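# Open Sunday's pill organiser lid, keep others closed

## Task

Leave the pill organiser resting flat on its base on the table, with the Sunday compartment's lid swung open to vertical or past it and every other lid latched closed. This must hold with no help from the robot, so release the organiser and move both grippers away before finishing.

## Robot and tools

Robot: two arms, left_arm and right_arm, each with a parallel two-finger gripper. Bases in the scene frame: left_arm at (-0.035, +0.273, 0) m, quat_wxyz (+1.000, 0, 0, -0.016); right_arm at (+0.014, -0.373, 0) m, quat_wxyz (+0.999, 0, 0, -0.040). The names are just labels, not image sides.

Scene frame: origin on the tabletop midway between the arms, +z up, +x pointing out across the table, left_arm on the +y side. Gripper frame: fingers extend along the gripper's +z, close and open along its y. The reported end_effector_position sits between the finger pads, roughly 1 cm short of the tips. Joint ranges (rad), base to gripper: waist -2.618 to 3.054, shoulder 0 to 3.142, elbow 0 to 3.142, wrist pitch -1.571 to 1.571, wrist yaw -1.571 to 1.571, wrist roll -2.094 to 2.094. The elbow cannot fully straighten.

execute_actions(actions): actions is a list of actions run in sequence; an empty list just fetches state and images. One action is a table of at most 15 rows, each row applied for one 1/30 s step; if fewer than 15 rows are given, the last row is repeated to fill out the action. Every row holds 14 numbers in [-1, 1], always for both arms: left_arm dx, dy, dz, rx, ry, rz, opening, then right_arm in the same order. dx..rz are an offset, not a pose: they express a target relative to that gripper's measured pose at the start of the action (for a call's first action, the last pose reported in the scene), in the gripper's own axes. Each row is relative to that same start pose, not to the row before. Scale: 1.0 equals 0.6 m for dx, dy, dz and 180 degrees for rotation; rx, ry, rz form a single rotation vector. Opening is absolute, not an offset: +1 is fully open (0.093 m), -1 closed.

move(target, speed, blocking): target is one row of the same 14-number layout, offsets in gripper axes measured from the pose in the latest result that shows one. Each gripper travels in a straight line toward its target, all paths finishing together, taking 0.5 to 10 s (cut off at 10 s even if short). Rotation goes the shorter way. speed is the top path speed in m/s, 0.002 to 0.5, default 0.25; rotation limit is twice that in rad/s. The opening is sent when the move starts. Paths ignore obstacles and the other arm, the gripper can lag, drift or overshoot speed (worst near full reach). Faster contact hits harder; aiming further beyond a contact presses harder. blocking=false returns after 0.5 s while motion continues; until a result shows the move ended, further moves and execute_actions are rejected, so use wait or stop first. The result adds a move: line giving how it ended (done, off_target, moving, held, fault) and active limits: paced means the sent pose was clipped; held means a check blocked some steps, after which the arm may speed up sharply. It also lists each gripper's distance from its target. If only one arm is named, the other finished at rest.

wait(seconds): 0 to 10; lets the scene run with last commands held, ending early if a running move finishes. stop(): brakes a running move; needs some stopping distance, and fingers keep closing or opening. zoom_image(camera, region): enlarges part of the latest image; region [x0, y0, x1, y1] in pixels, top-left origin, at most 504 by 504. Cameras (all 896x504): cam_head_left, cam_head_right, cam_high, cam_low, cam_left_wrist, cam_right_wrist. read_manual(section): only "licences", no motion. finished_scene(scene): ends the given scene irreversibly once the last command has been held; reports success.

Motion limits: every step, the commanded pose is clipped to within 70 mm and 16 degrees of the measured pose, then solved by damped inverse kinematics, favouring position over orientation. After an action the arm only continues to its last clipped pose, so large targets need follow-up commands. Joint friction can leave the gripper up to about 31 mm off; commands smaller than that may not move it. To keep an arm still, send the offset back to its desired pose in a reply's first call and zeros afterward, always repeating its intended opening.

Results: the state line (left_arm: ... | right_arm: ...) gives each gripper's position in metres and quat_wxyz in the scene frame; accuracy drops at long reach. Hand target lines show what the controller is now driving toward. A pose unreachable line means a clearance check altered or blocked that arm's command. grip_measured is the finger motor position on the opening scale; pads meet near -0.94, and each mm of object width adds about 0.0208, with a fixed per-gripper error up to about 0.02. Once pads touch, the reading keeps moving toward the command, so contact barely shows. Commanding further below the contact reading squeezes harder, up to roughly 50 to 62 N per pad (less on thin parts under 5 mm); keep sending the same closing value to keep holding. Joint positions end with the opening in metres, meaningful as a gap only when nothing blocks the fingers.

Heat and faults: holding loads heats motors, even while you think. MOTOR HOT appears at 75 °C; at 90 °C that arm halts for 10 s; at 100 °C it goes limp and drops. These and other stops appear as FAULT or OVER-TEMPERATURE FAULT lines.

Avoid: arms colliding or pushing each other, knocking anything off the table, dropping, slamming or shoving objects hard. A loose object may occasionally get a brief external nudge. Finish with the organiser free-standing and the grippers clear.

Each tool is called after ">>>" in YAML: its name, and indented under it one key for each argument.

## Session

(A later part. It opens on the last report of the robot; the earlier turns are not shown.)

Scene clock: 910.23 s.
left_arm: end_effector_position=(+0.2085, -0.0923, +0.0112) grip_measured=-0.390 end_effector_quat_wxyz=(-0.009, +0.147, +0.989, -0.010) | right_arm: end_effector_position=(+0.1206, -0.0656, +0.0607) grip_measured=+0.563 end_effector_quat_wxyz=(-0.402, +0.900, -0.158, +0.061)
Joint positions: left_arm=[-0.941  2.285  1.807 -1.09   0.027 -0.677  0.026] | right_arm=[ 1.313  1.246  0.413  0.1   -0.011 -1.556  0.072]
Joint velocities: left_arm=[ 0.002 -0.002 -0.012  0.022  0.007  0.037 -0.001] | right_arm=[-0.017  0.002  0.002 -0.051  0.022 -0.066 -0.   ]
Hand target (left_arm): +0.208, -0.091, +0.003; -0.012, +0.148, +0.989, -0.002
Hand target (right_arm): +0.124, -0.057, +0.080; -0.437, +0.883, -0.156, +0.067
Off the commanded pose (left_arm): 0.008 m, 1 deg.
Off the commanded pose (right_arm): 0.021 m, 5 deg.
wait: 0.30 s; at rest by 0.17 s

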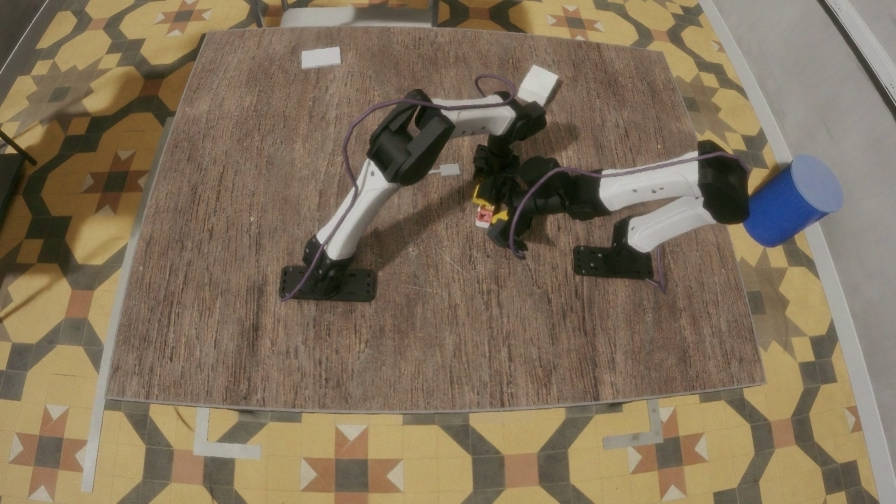

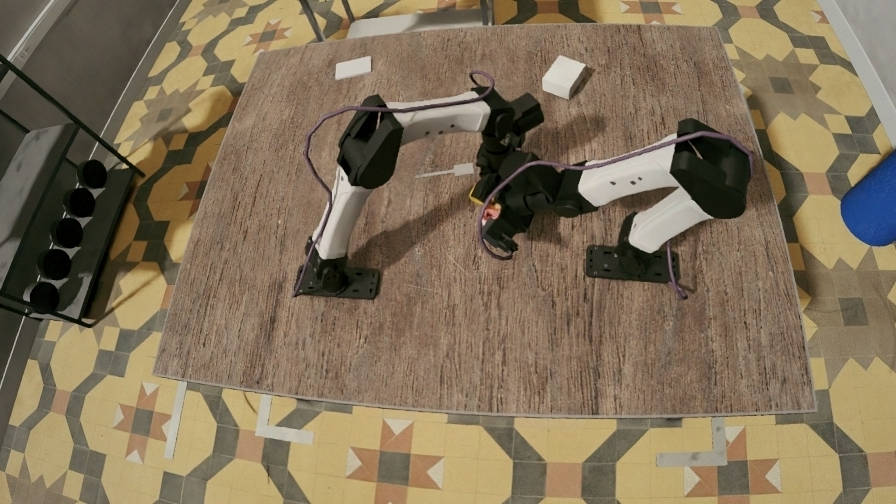

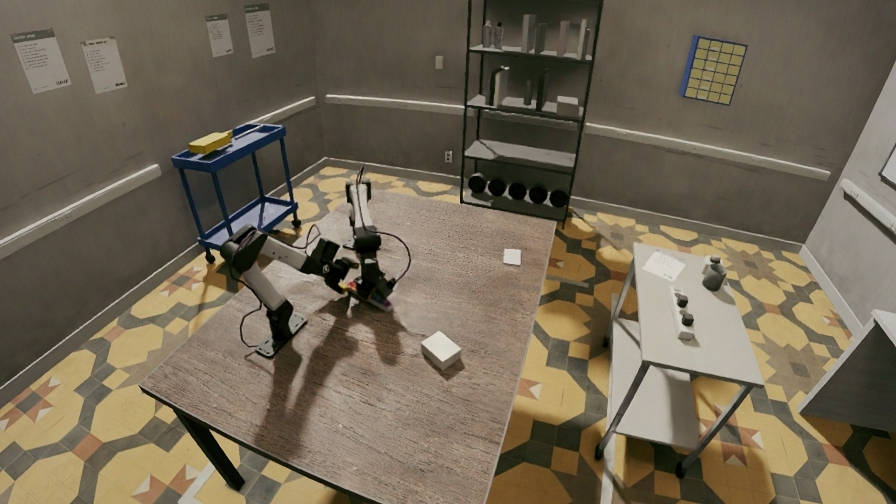

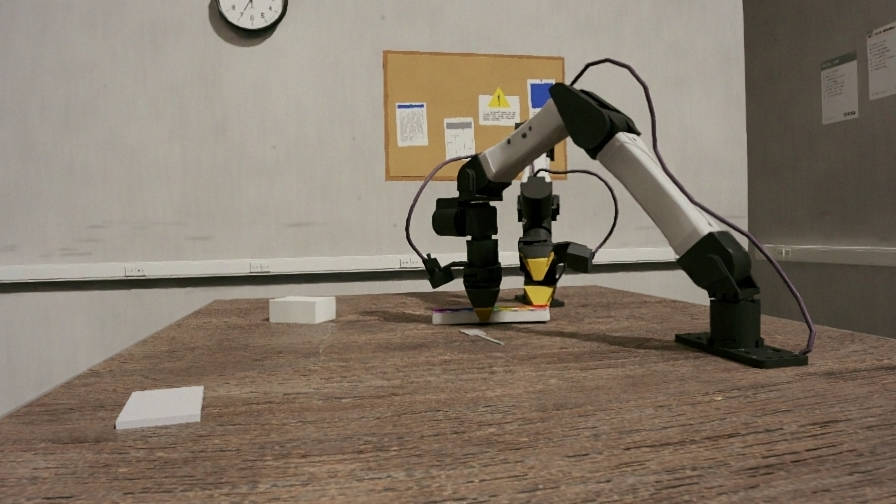

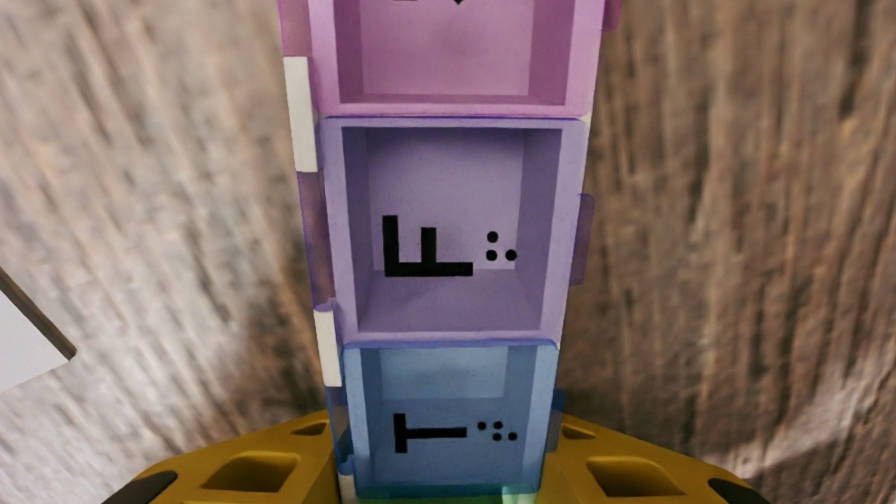

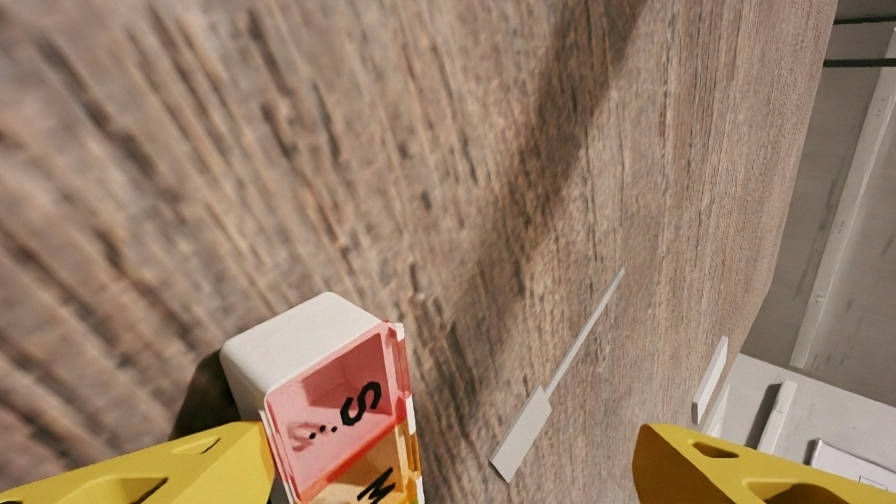

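>>> execute_actions:
  actions:
    - [[0.004,0.0031,0.0209,-0.0059,0.0075,0,-0.41, 0,-0.030,-0.0117,0.0223,0,0,0.57],[0.004,0.0031,0.0209,-0.0059,0.0075,0,-0.41, 0,-0.030,-0.0117,0.0223,0,0,0.578],[0.004,0.0031,0.0209,-0.0059,0.0075,0,-0.41, 0,-0.030,-0.0117,0.0223,0,0,0.586],[0.004,0.0031,0.0209,-0.0059,0.0075,0,-0.41, 0,-0.030,-0.0117,0.0223,0,0,0.594],[0.004,0.0031,0.0209,-0.0059,0.0075,0,-0.41, 0,-0.030,-0.0117,0.0223,0,0,0.602],[0.004,0.0031,0.0209,-0.0059,0.0075,0,-0.41, 0,-0.030,-0.0117,0.0223,0,0,0.61],[0.004,0.0031,0.0209,-0.0059,0.0075,0,-0.41, 0,-0.030,-0.0117,0.0223,0,0,0.618],[0.004,0.0031,0.0209,-0.0059,0.0075,0,-0.41, 0,-0.030,-0.0117,0.0223,0,0,0.626],[0.004,0.0031,0.0209,-0.0059,0.0075,0,-0.41, 0,-0.030,-0.0117,0.0223,0,0,0.634],[0.004,0.0031,0.0209,-0.0059,0.0075,0,-0.41, 0,-0.030,-0.0117,0.0223,0,0,0.642],[0.004,0.0031,0.0209,-0.0059,0.0075,0,-0.41, 0,-0.030,-0.0117,0.0223,0,0,0.65]]

Scene clock: 948.43 s.
left_arm: end_effector_position=(+0.2078, -0.0931, +0.0113) grip_measured=-0.390 end_effector_quat_wxyz=(-0.011, +0.144, +0.989, -0.013) | right_arm: end_effector_position=(+0.1202, -0.0662, +0.0623) grip_measured=+0.647 end_effector_quat_wxyz=(-0.403, +0.899, -0.158, +0.060)
Joint positions: left_arm=[-0.941  2.285  1.807 -1.089  0.033 -0.683  0.026] | right_arm=[ 1.313  1.236  0.413  0.092 -0.012 -1.556  0.076]
Joint velocities: left_arm=[ 0.007 -0.007 -0.007  0.037  0.037 -0.007 -0.   ] | right_arm=[ 0.007  0.002 -0.027  0.022 -0.081  0.037 -0.   ]
Hand target (left_arm): +0.206, -0.090, -0.001; -0.019, +0.147, +0.989, +0.001
Hand target (right_arm): +0.123, -0.059, +0.079; -0.433, +0.885, -0.156, +0.067
Off the commanded pose (left_arm): 0.013 m, 2 deg.
Off the commanded pose (right_arm): 0.018 m, 4 deg.

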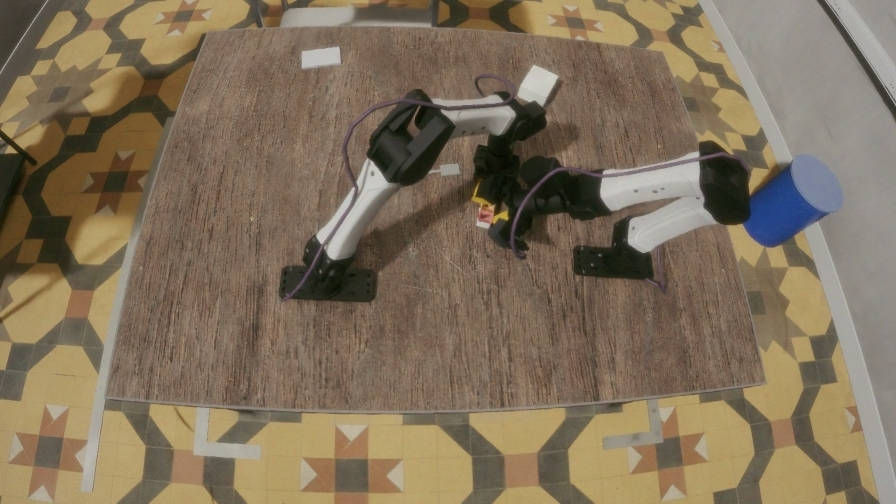

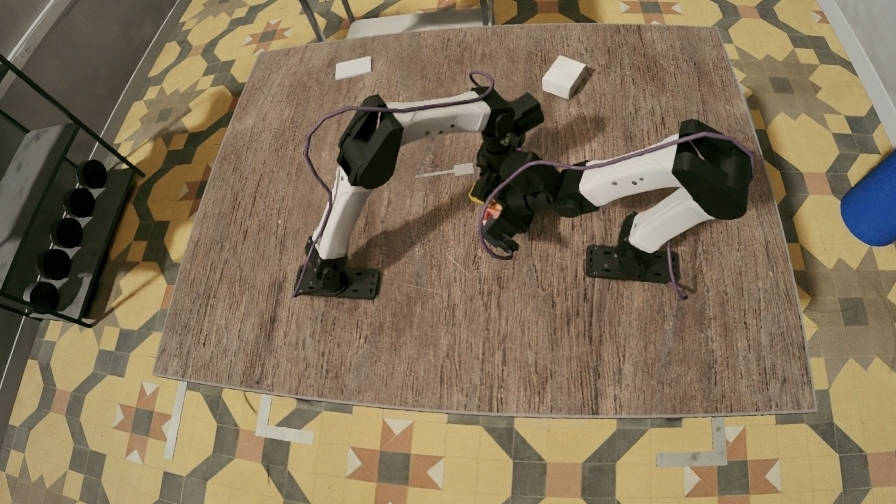

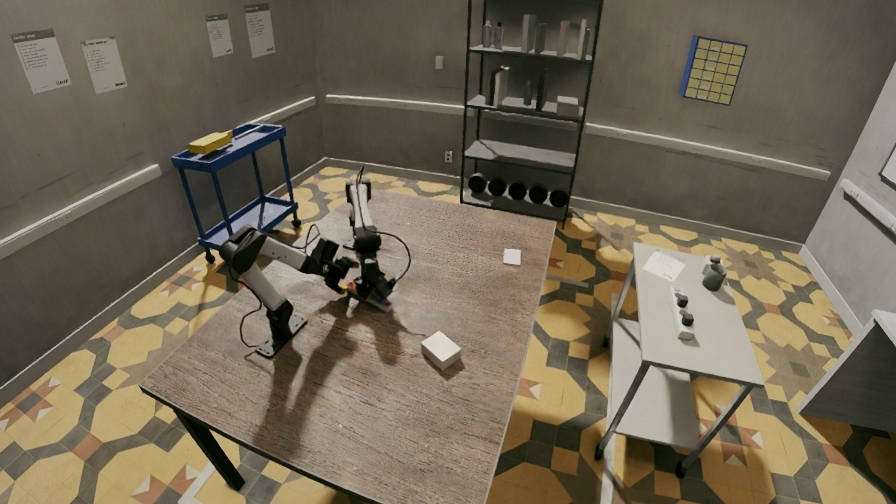

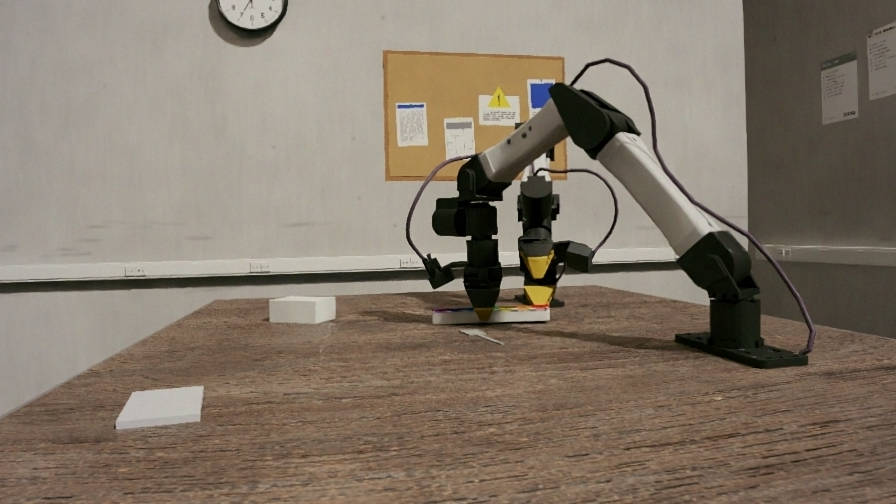

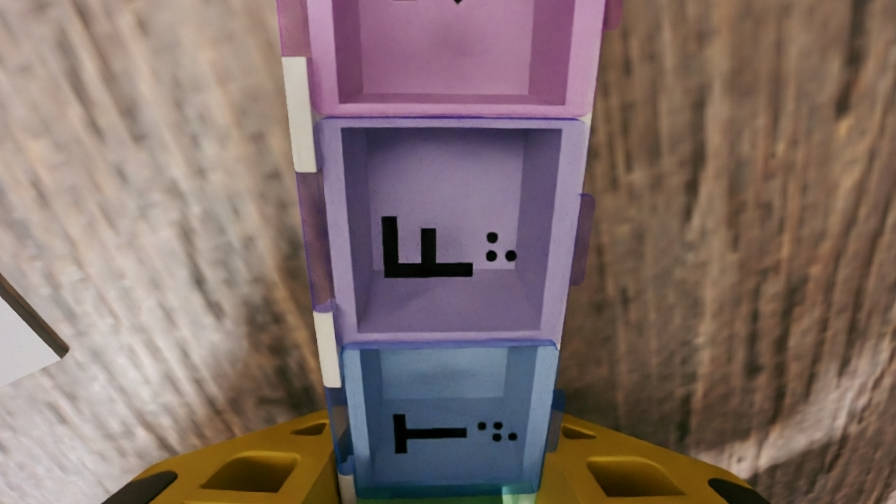

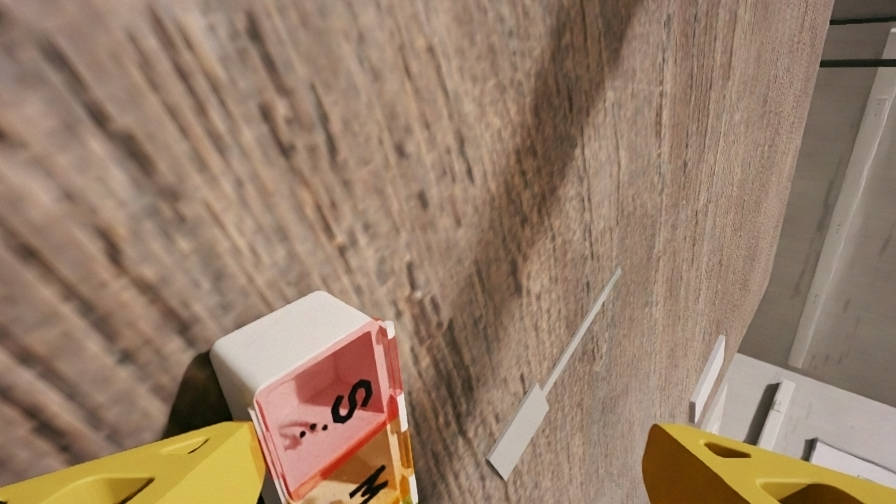

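>>> execute_actions:
  actions:
    - [[0.006,0.0045,0.024,-0.007,0.009,0,-0.41, 0,-0.024,-0.008,0.018,0,0,0.65],[0.006,0.0045,0.024,-0.007,0.009,0,-0.41, 0,-0.019,-0.006,0.014,0,0,0.65],[0.006,0.0045,0.024,-0.007,0.009,0,-0.41, 0,-0.014,-0.0045,0.010,0,0,0.65],[0.006,0.0045,0.024,-0.007,0.009,0,-0.41, 0,-0.009,-0.003,0.006,0,0,0.65],[0.006,0.0045,0.024,-0.007,0.009,0,-0.41, 0,-0.004,-0.0015,0.003,0,0,0.65],[0.006,0.0045,0.024,-0.007,0.009,0,-0.41, 0,0,0,0,0,0,0.70],[0.006,0.0045,0.024,-0.007,0.009,0,-0.41, 0,0,0,0,0,0,0.75]]

Scene clock: 974.57 s.
left_arm: end_effector_position=(+0.2072, -0.0931, +0.0094) grip_measured=-0.390 end_effector_quat_wxyz=(-0.013, +0.143, +0.990, -0.012) | right_arm: end_effector_position=(+0.1200, -0.0665, +0.0619) grip_measured=+0.747 end_effector_quat_wxyz=(-0.402, +0.900, -0.158, +0.060)
Joint positions: left_arm=[-0.941  2.29   1.807 -1.088  0.036 -0.686  0.026] | right_arm=[ 1.313  1.236  0.413  0.09  -0.012 -1.556  0.081]
Joint velocities: left_arm=[ 0.002 -0.007 -0.017  0.051  0.095  0.022  0.   ] | right_arm=[ 0.032 -0.012  0.022 -0.037  0.007 -0.022 -0.   ]
Hand target (left_arm): +0.205, -0.090, -0.003; -0.023, +0.145, +0.989, +0.000
Hand target (right_arm): +0.120, -0.066, +0.062; -0.404, +0.899, -0.158, +0.060
Off the commanded pose (left_arm): 0.013 m, 2 deg.
Off the commanded pose (right_arm): 0.001 m, 0 deg.

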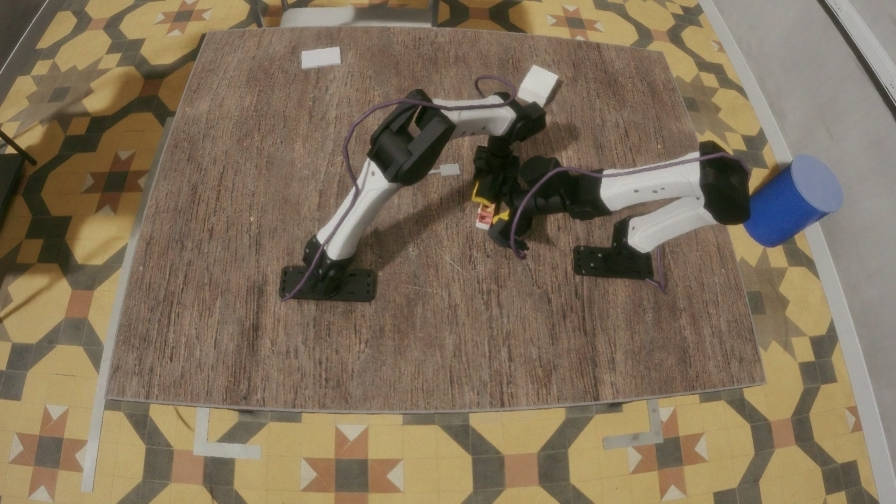

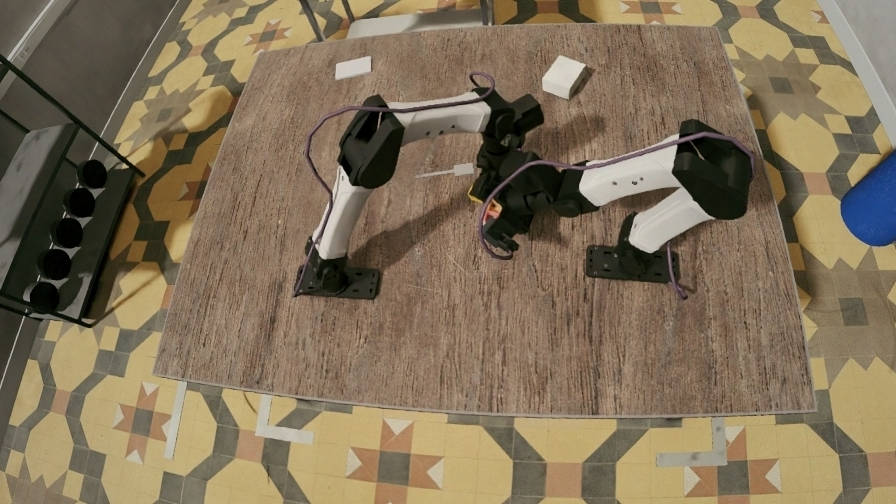

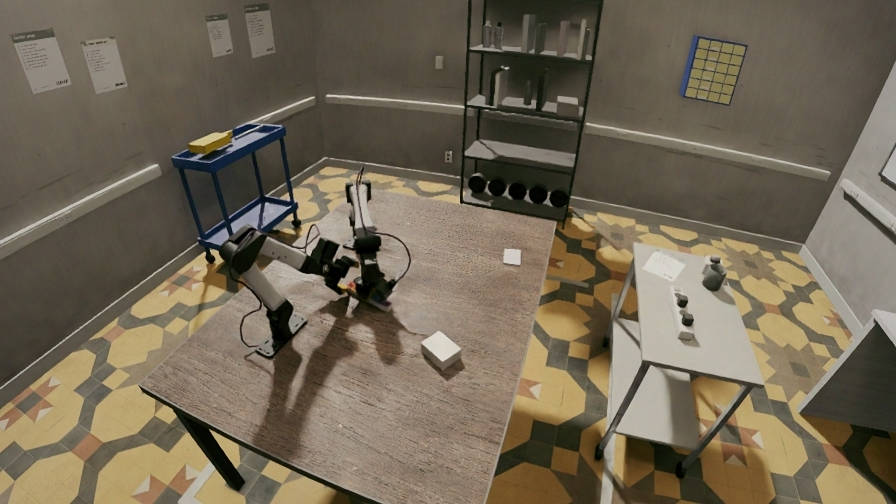

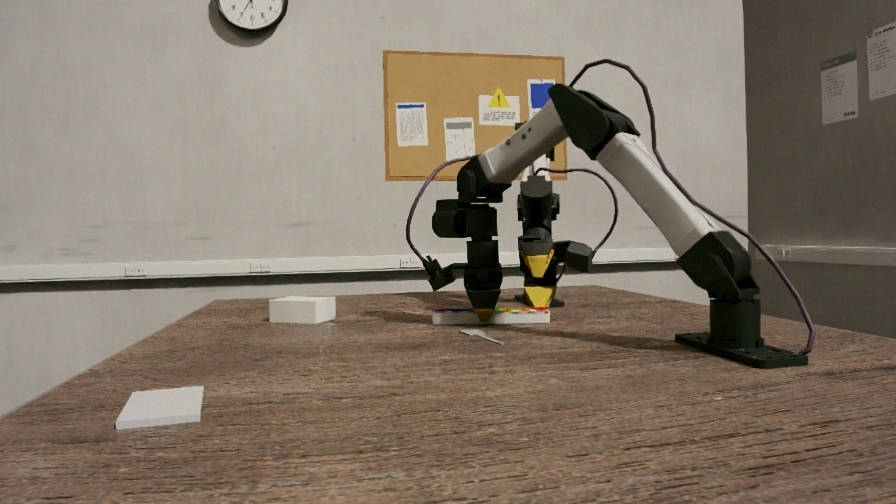

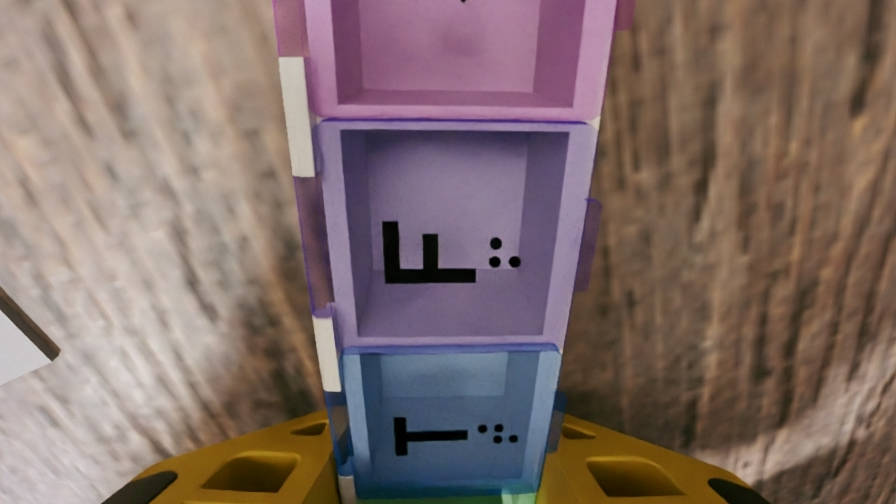

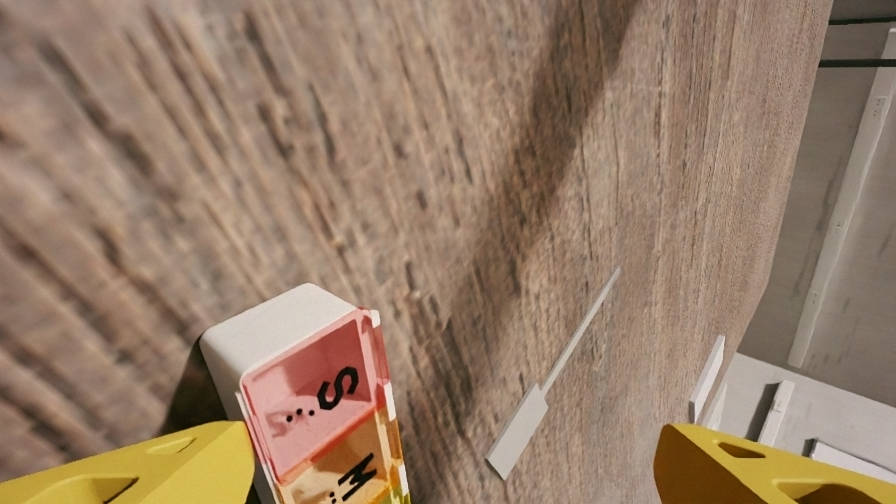

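>>> zoom_image:
  camera: "cam_right_wrist"
  region: [190, 360, 350, 504]

>>> zoom_image:
  camera: "cam_high"
  region: [320, 265, 400, 315]

Region (190, 360, 350, 504) of cam_right_wrist's 896x504 image, scaled by 3.150, with more detail than that image has; it fills the top 454 rows of this view, and the rest is white.

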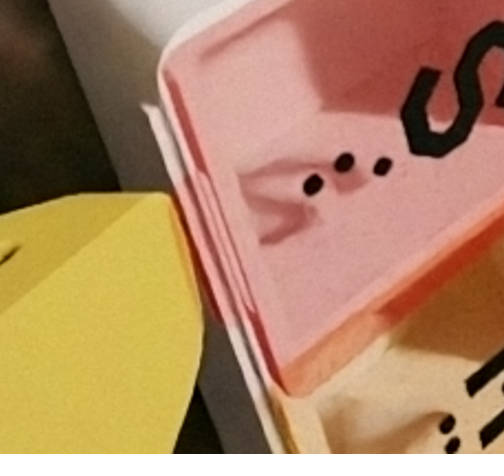

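Region (320, 265, 400, 315) of cam_high's 896x504 image, scaled by 6.300, with more detail than that image has; it fills the top 315 rows of this view, and the rest is white.

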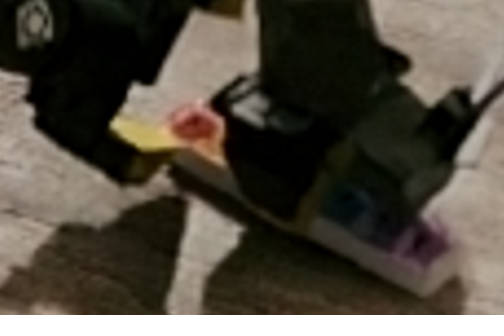

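>>> execute_actions:
  actions:
    - [[0.004,0.0031,0.0209,-0.0059,0.0075,0,-0.41, 0,-0.002,-0.0013,0.0015,0,0,0.735],[0.004,0.0031,0.0209,-0.0059,0.0075,0,-0.41, 0,-0.003,-0.002,0.0022,0,0,0.72],[0.004,0.0031,0.0209,-0.0059,0.0075,0,-0.41, 0,-0.004,-0.0026,0.003,0,0,0.705],[0.004,0.0031,0.0209,-0.0059,0.0075,0,-0.41, 0,-0.005,-0.0032,0.0036,0,0,0.69],[0.004,0.0031,0.0209,-0.0059,0.0075,0,-0.41, 0,-0.006,-0.0039,0.0043,0,0,0.675],[0.004,0.0031,0.0209,-0.0059,0.0075,0,-0.41, 0,-0.007,-0.0045,0.005,0,0,0.66],[0.004,0.0031,0.0209,-0.0059,0.0075,0,-0.41, 0,-0.008,-0.0052,0.0058,0,0,0.645],[0.004,0.0031,0.0209,-0.0059,0.0075,0,-0.41, 0,-0.009,-0.0058,0.0065,0,0,0.63],[0.004,0.0031,0.0209,-0.0059,0.0075,0,-0.41, 0,-0.010,-0.0065,0.0072,0,0,0.615],[0.004,0.0031,0.0209,-0.0059,0.0075,0,-0.41, 0,-0.0111,-0.0072,0.008,0,0,0.60]]

Scene clock: 1003.77 s.
left_arm: end_effector_position=(+0.2074, -0.0928, +0.0093) grip_measured=-0.390 end_effector_quat_wxyz=(-0.013, +0.144, +0.989, -0.011) | right_arm: end_effector_position=(+0.1199, -0.0669, +0.0640) grip_measured=+0.603 end_effector_quat_wxyz=(-0.405, +0.899, -0.158, +0.060)
Joint positions: left_arm=[-0.941  2.29   1.807 -1.089  0.034 -0.683  0.026] | right_arm=[ 1.313  1.226  0.413  0.084 -0.012 -1.556  0.074]
Joint velocities: left_arm=[-0.022  0.007 -0.002  0.007 -0.007  0.037 -0.   ] | right_arm=[ 0.002 -0.012  0.002 -0.066  0.037  0.007 -0.   ]
Hand target (left_arm): +0.205, -0.091, -0.003; -0.024, +0.143, +0.989, -0.001
Hand target (right_arm): +0.121, -0.065, +0.070; -0.414, +0.895, -0.157, +0.062
Off the commanded pose (left_arm): 0.013 m, 2 deg.
Off the commanded pose (right_arm): 0.006 m, 1 deg.

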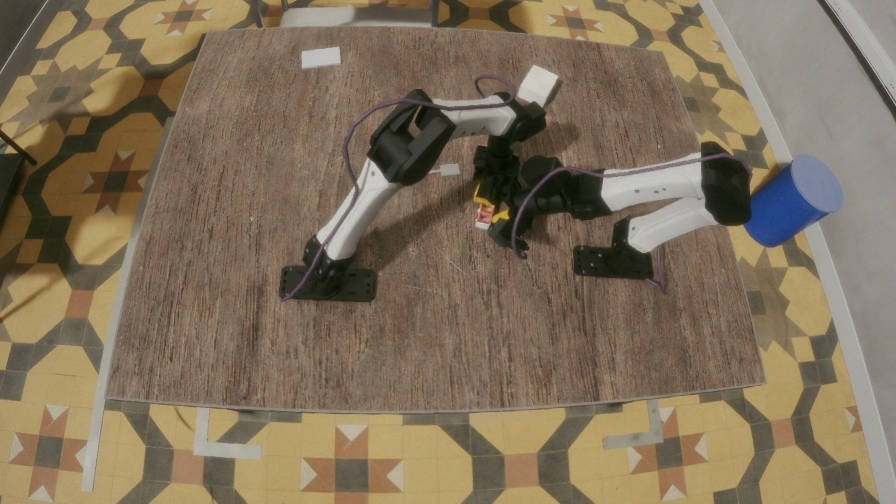

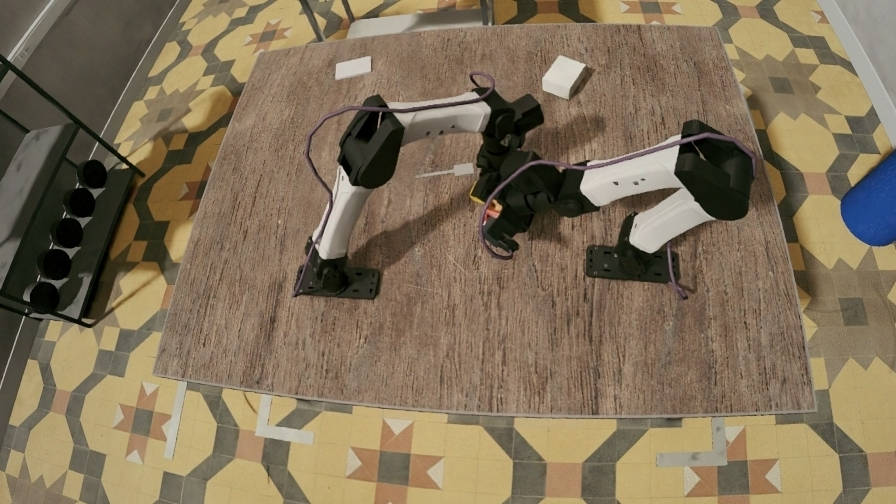

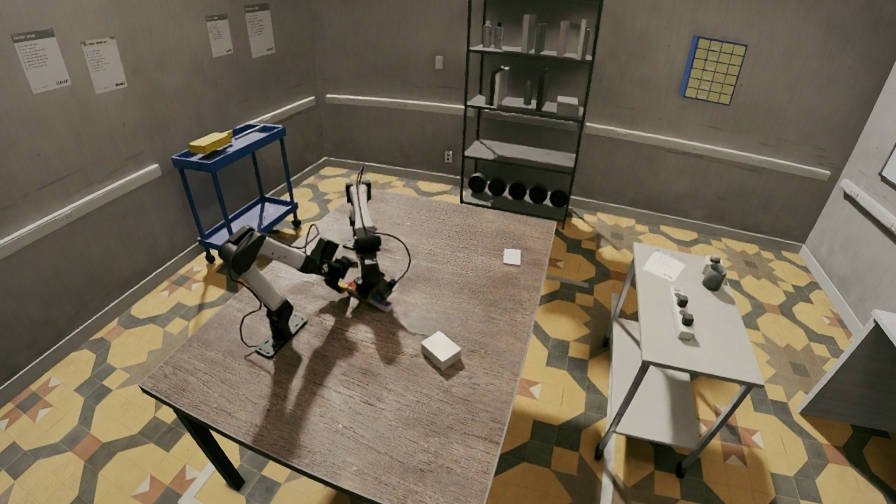

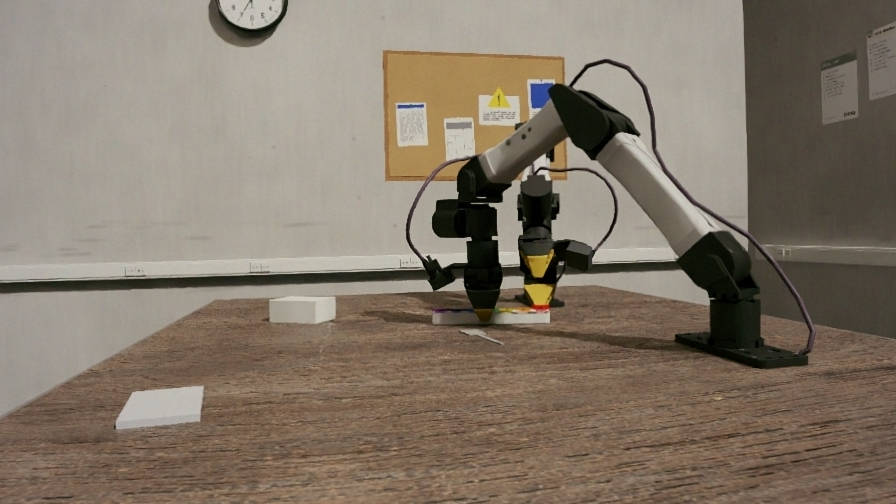

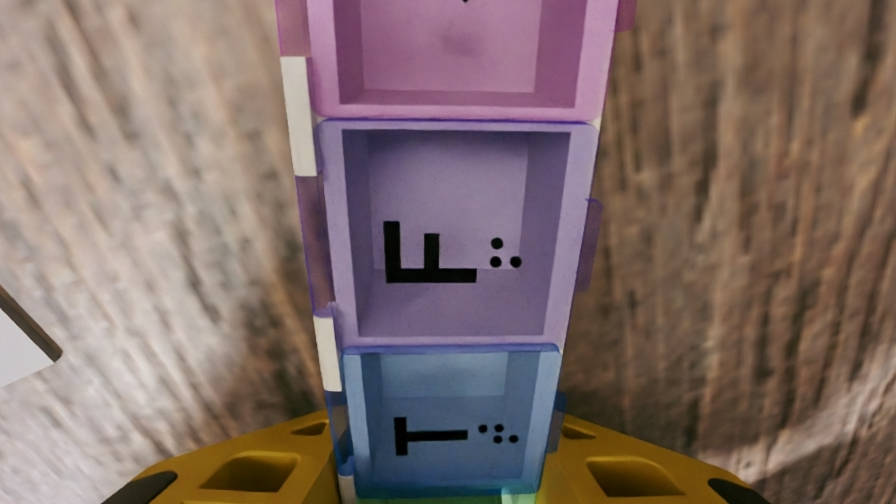

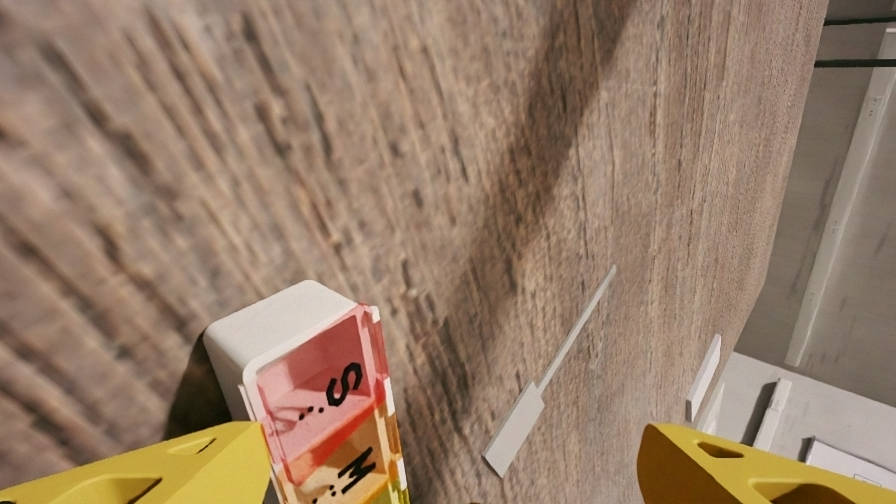

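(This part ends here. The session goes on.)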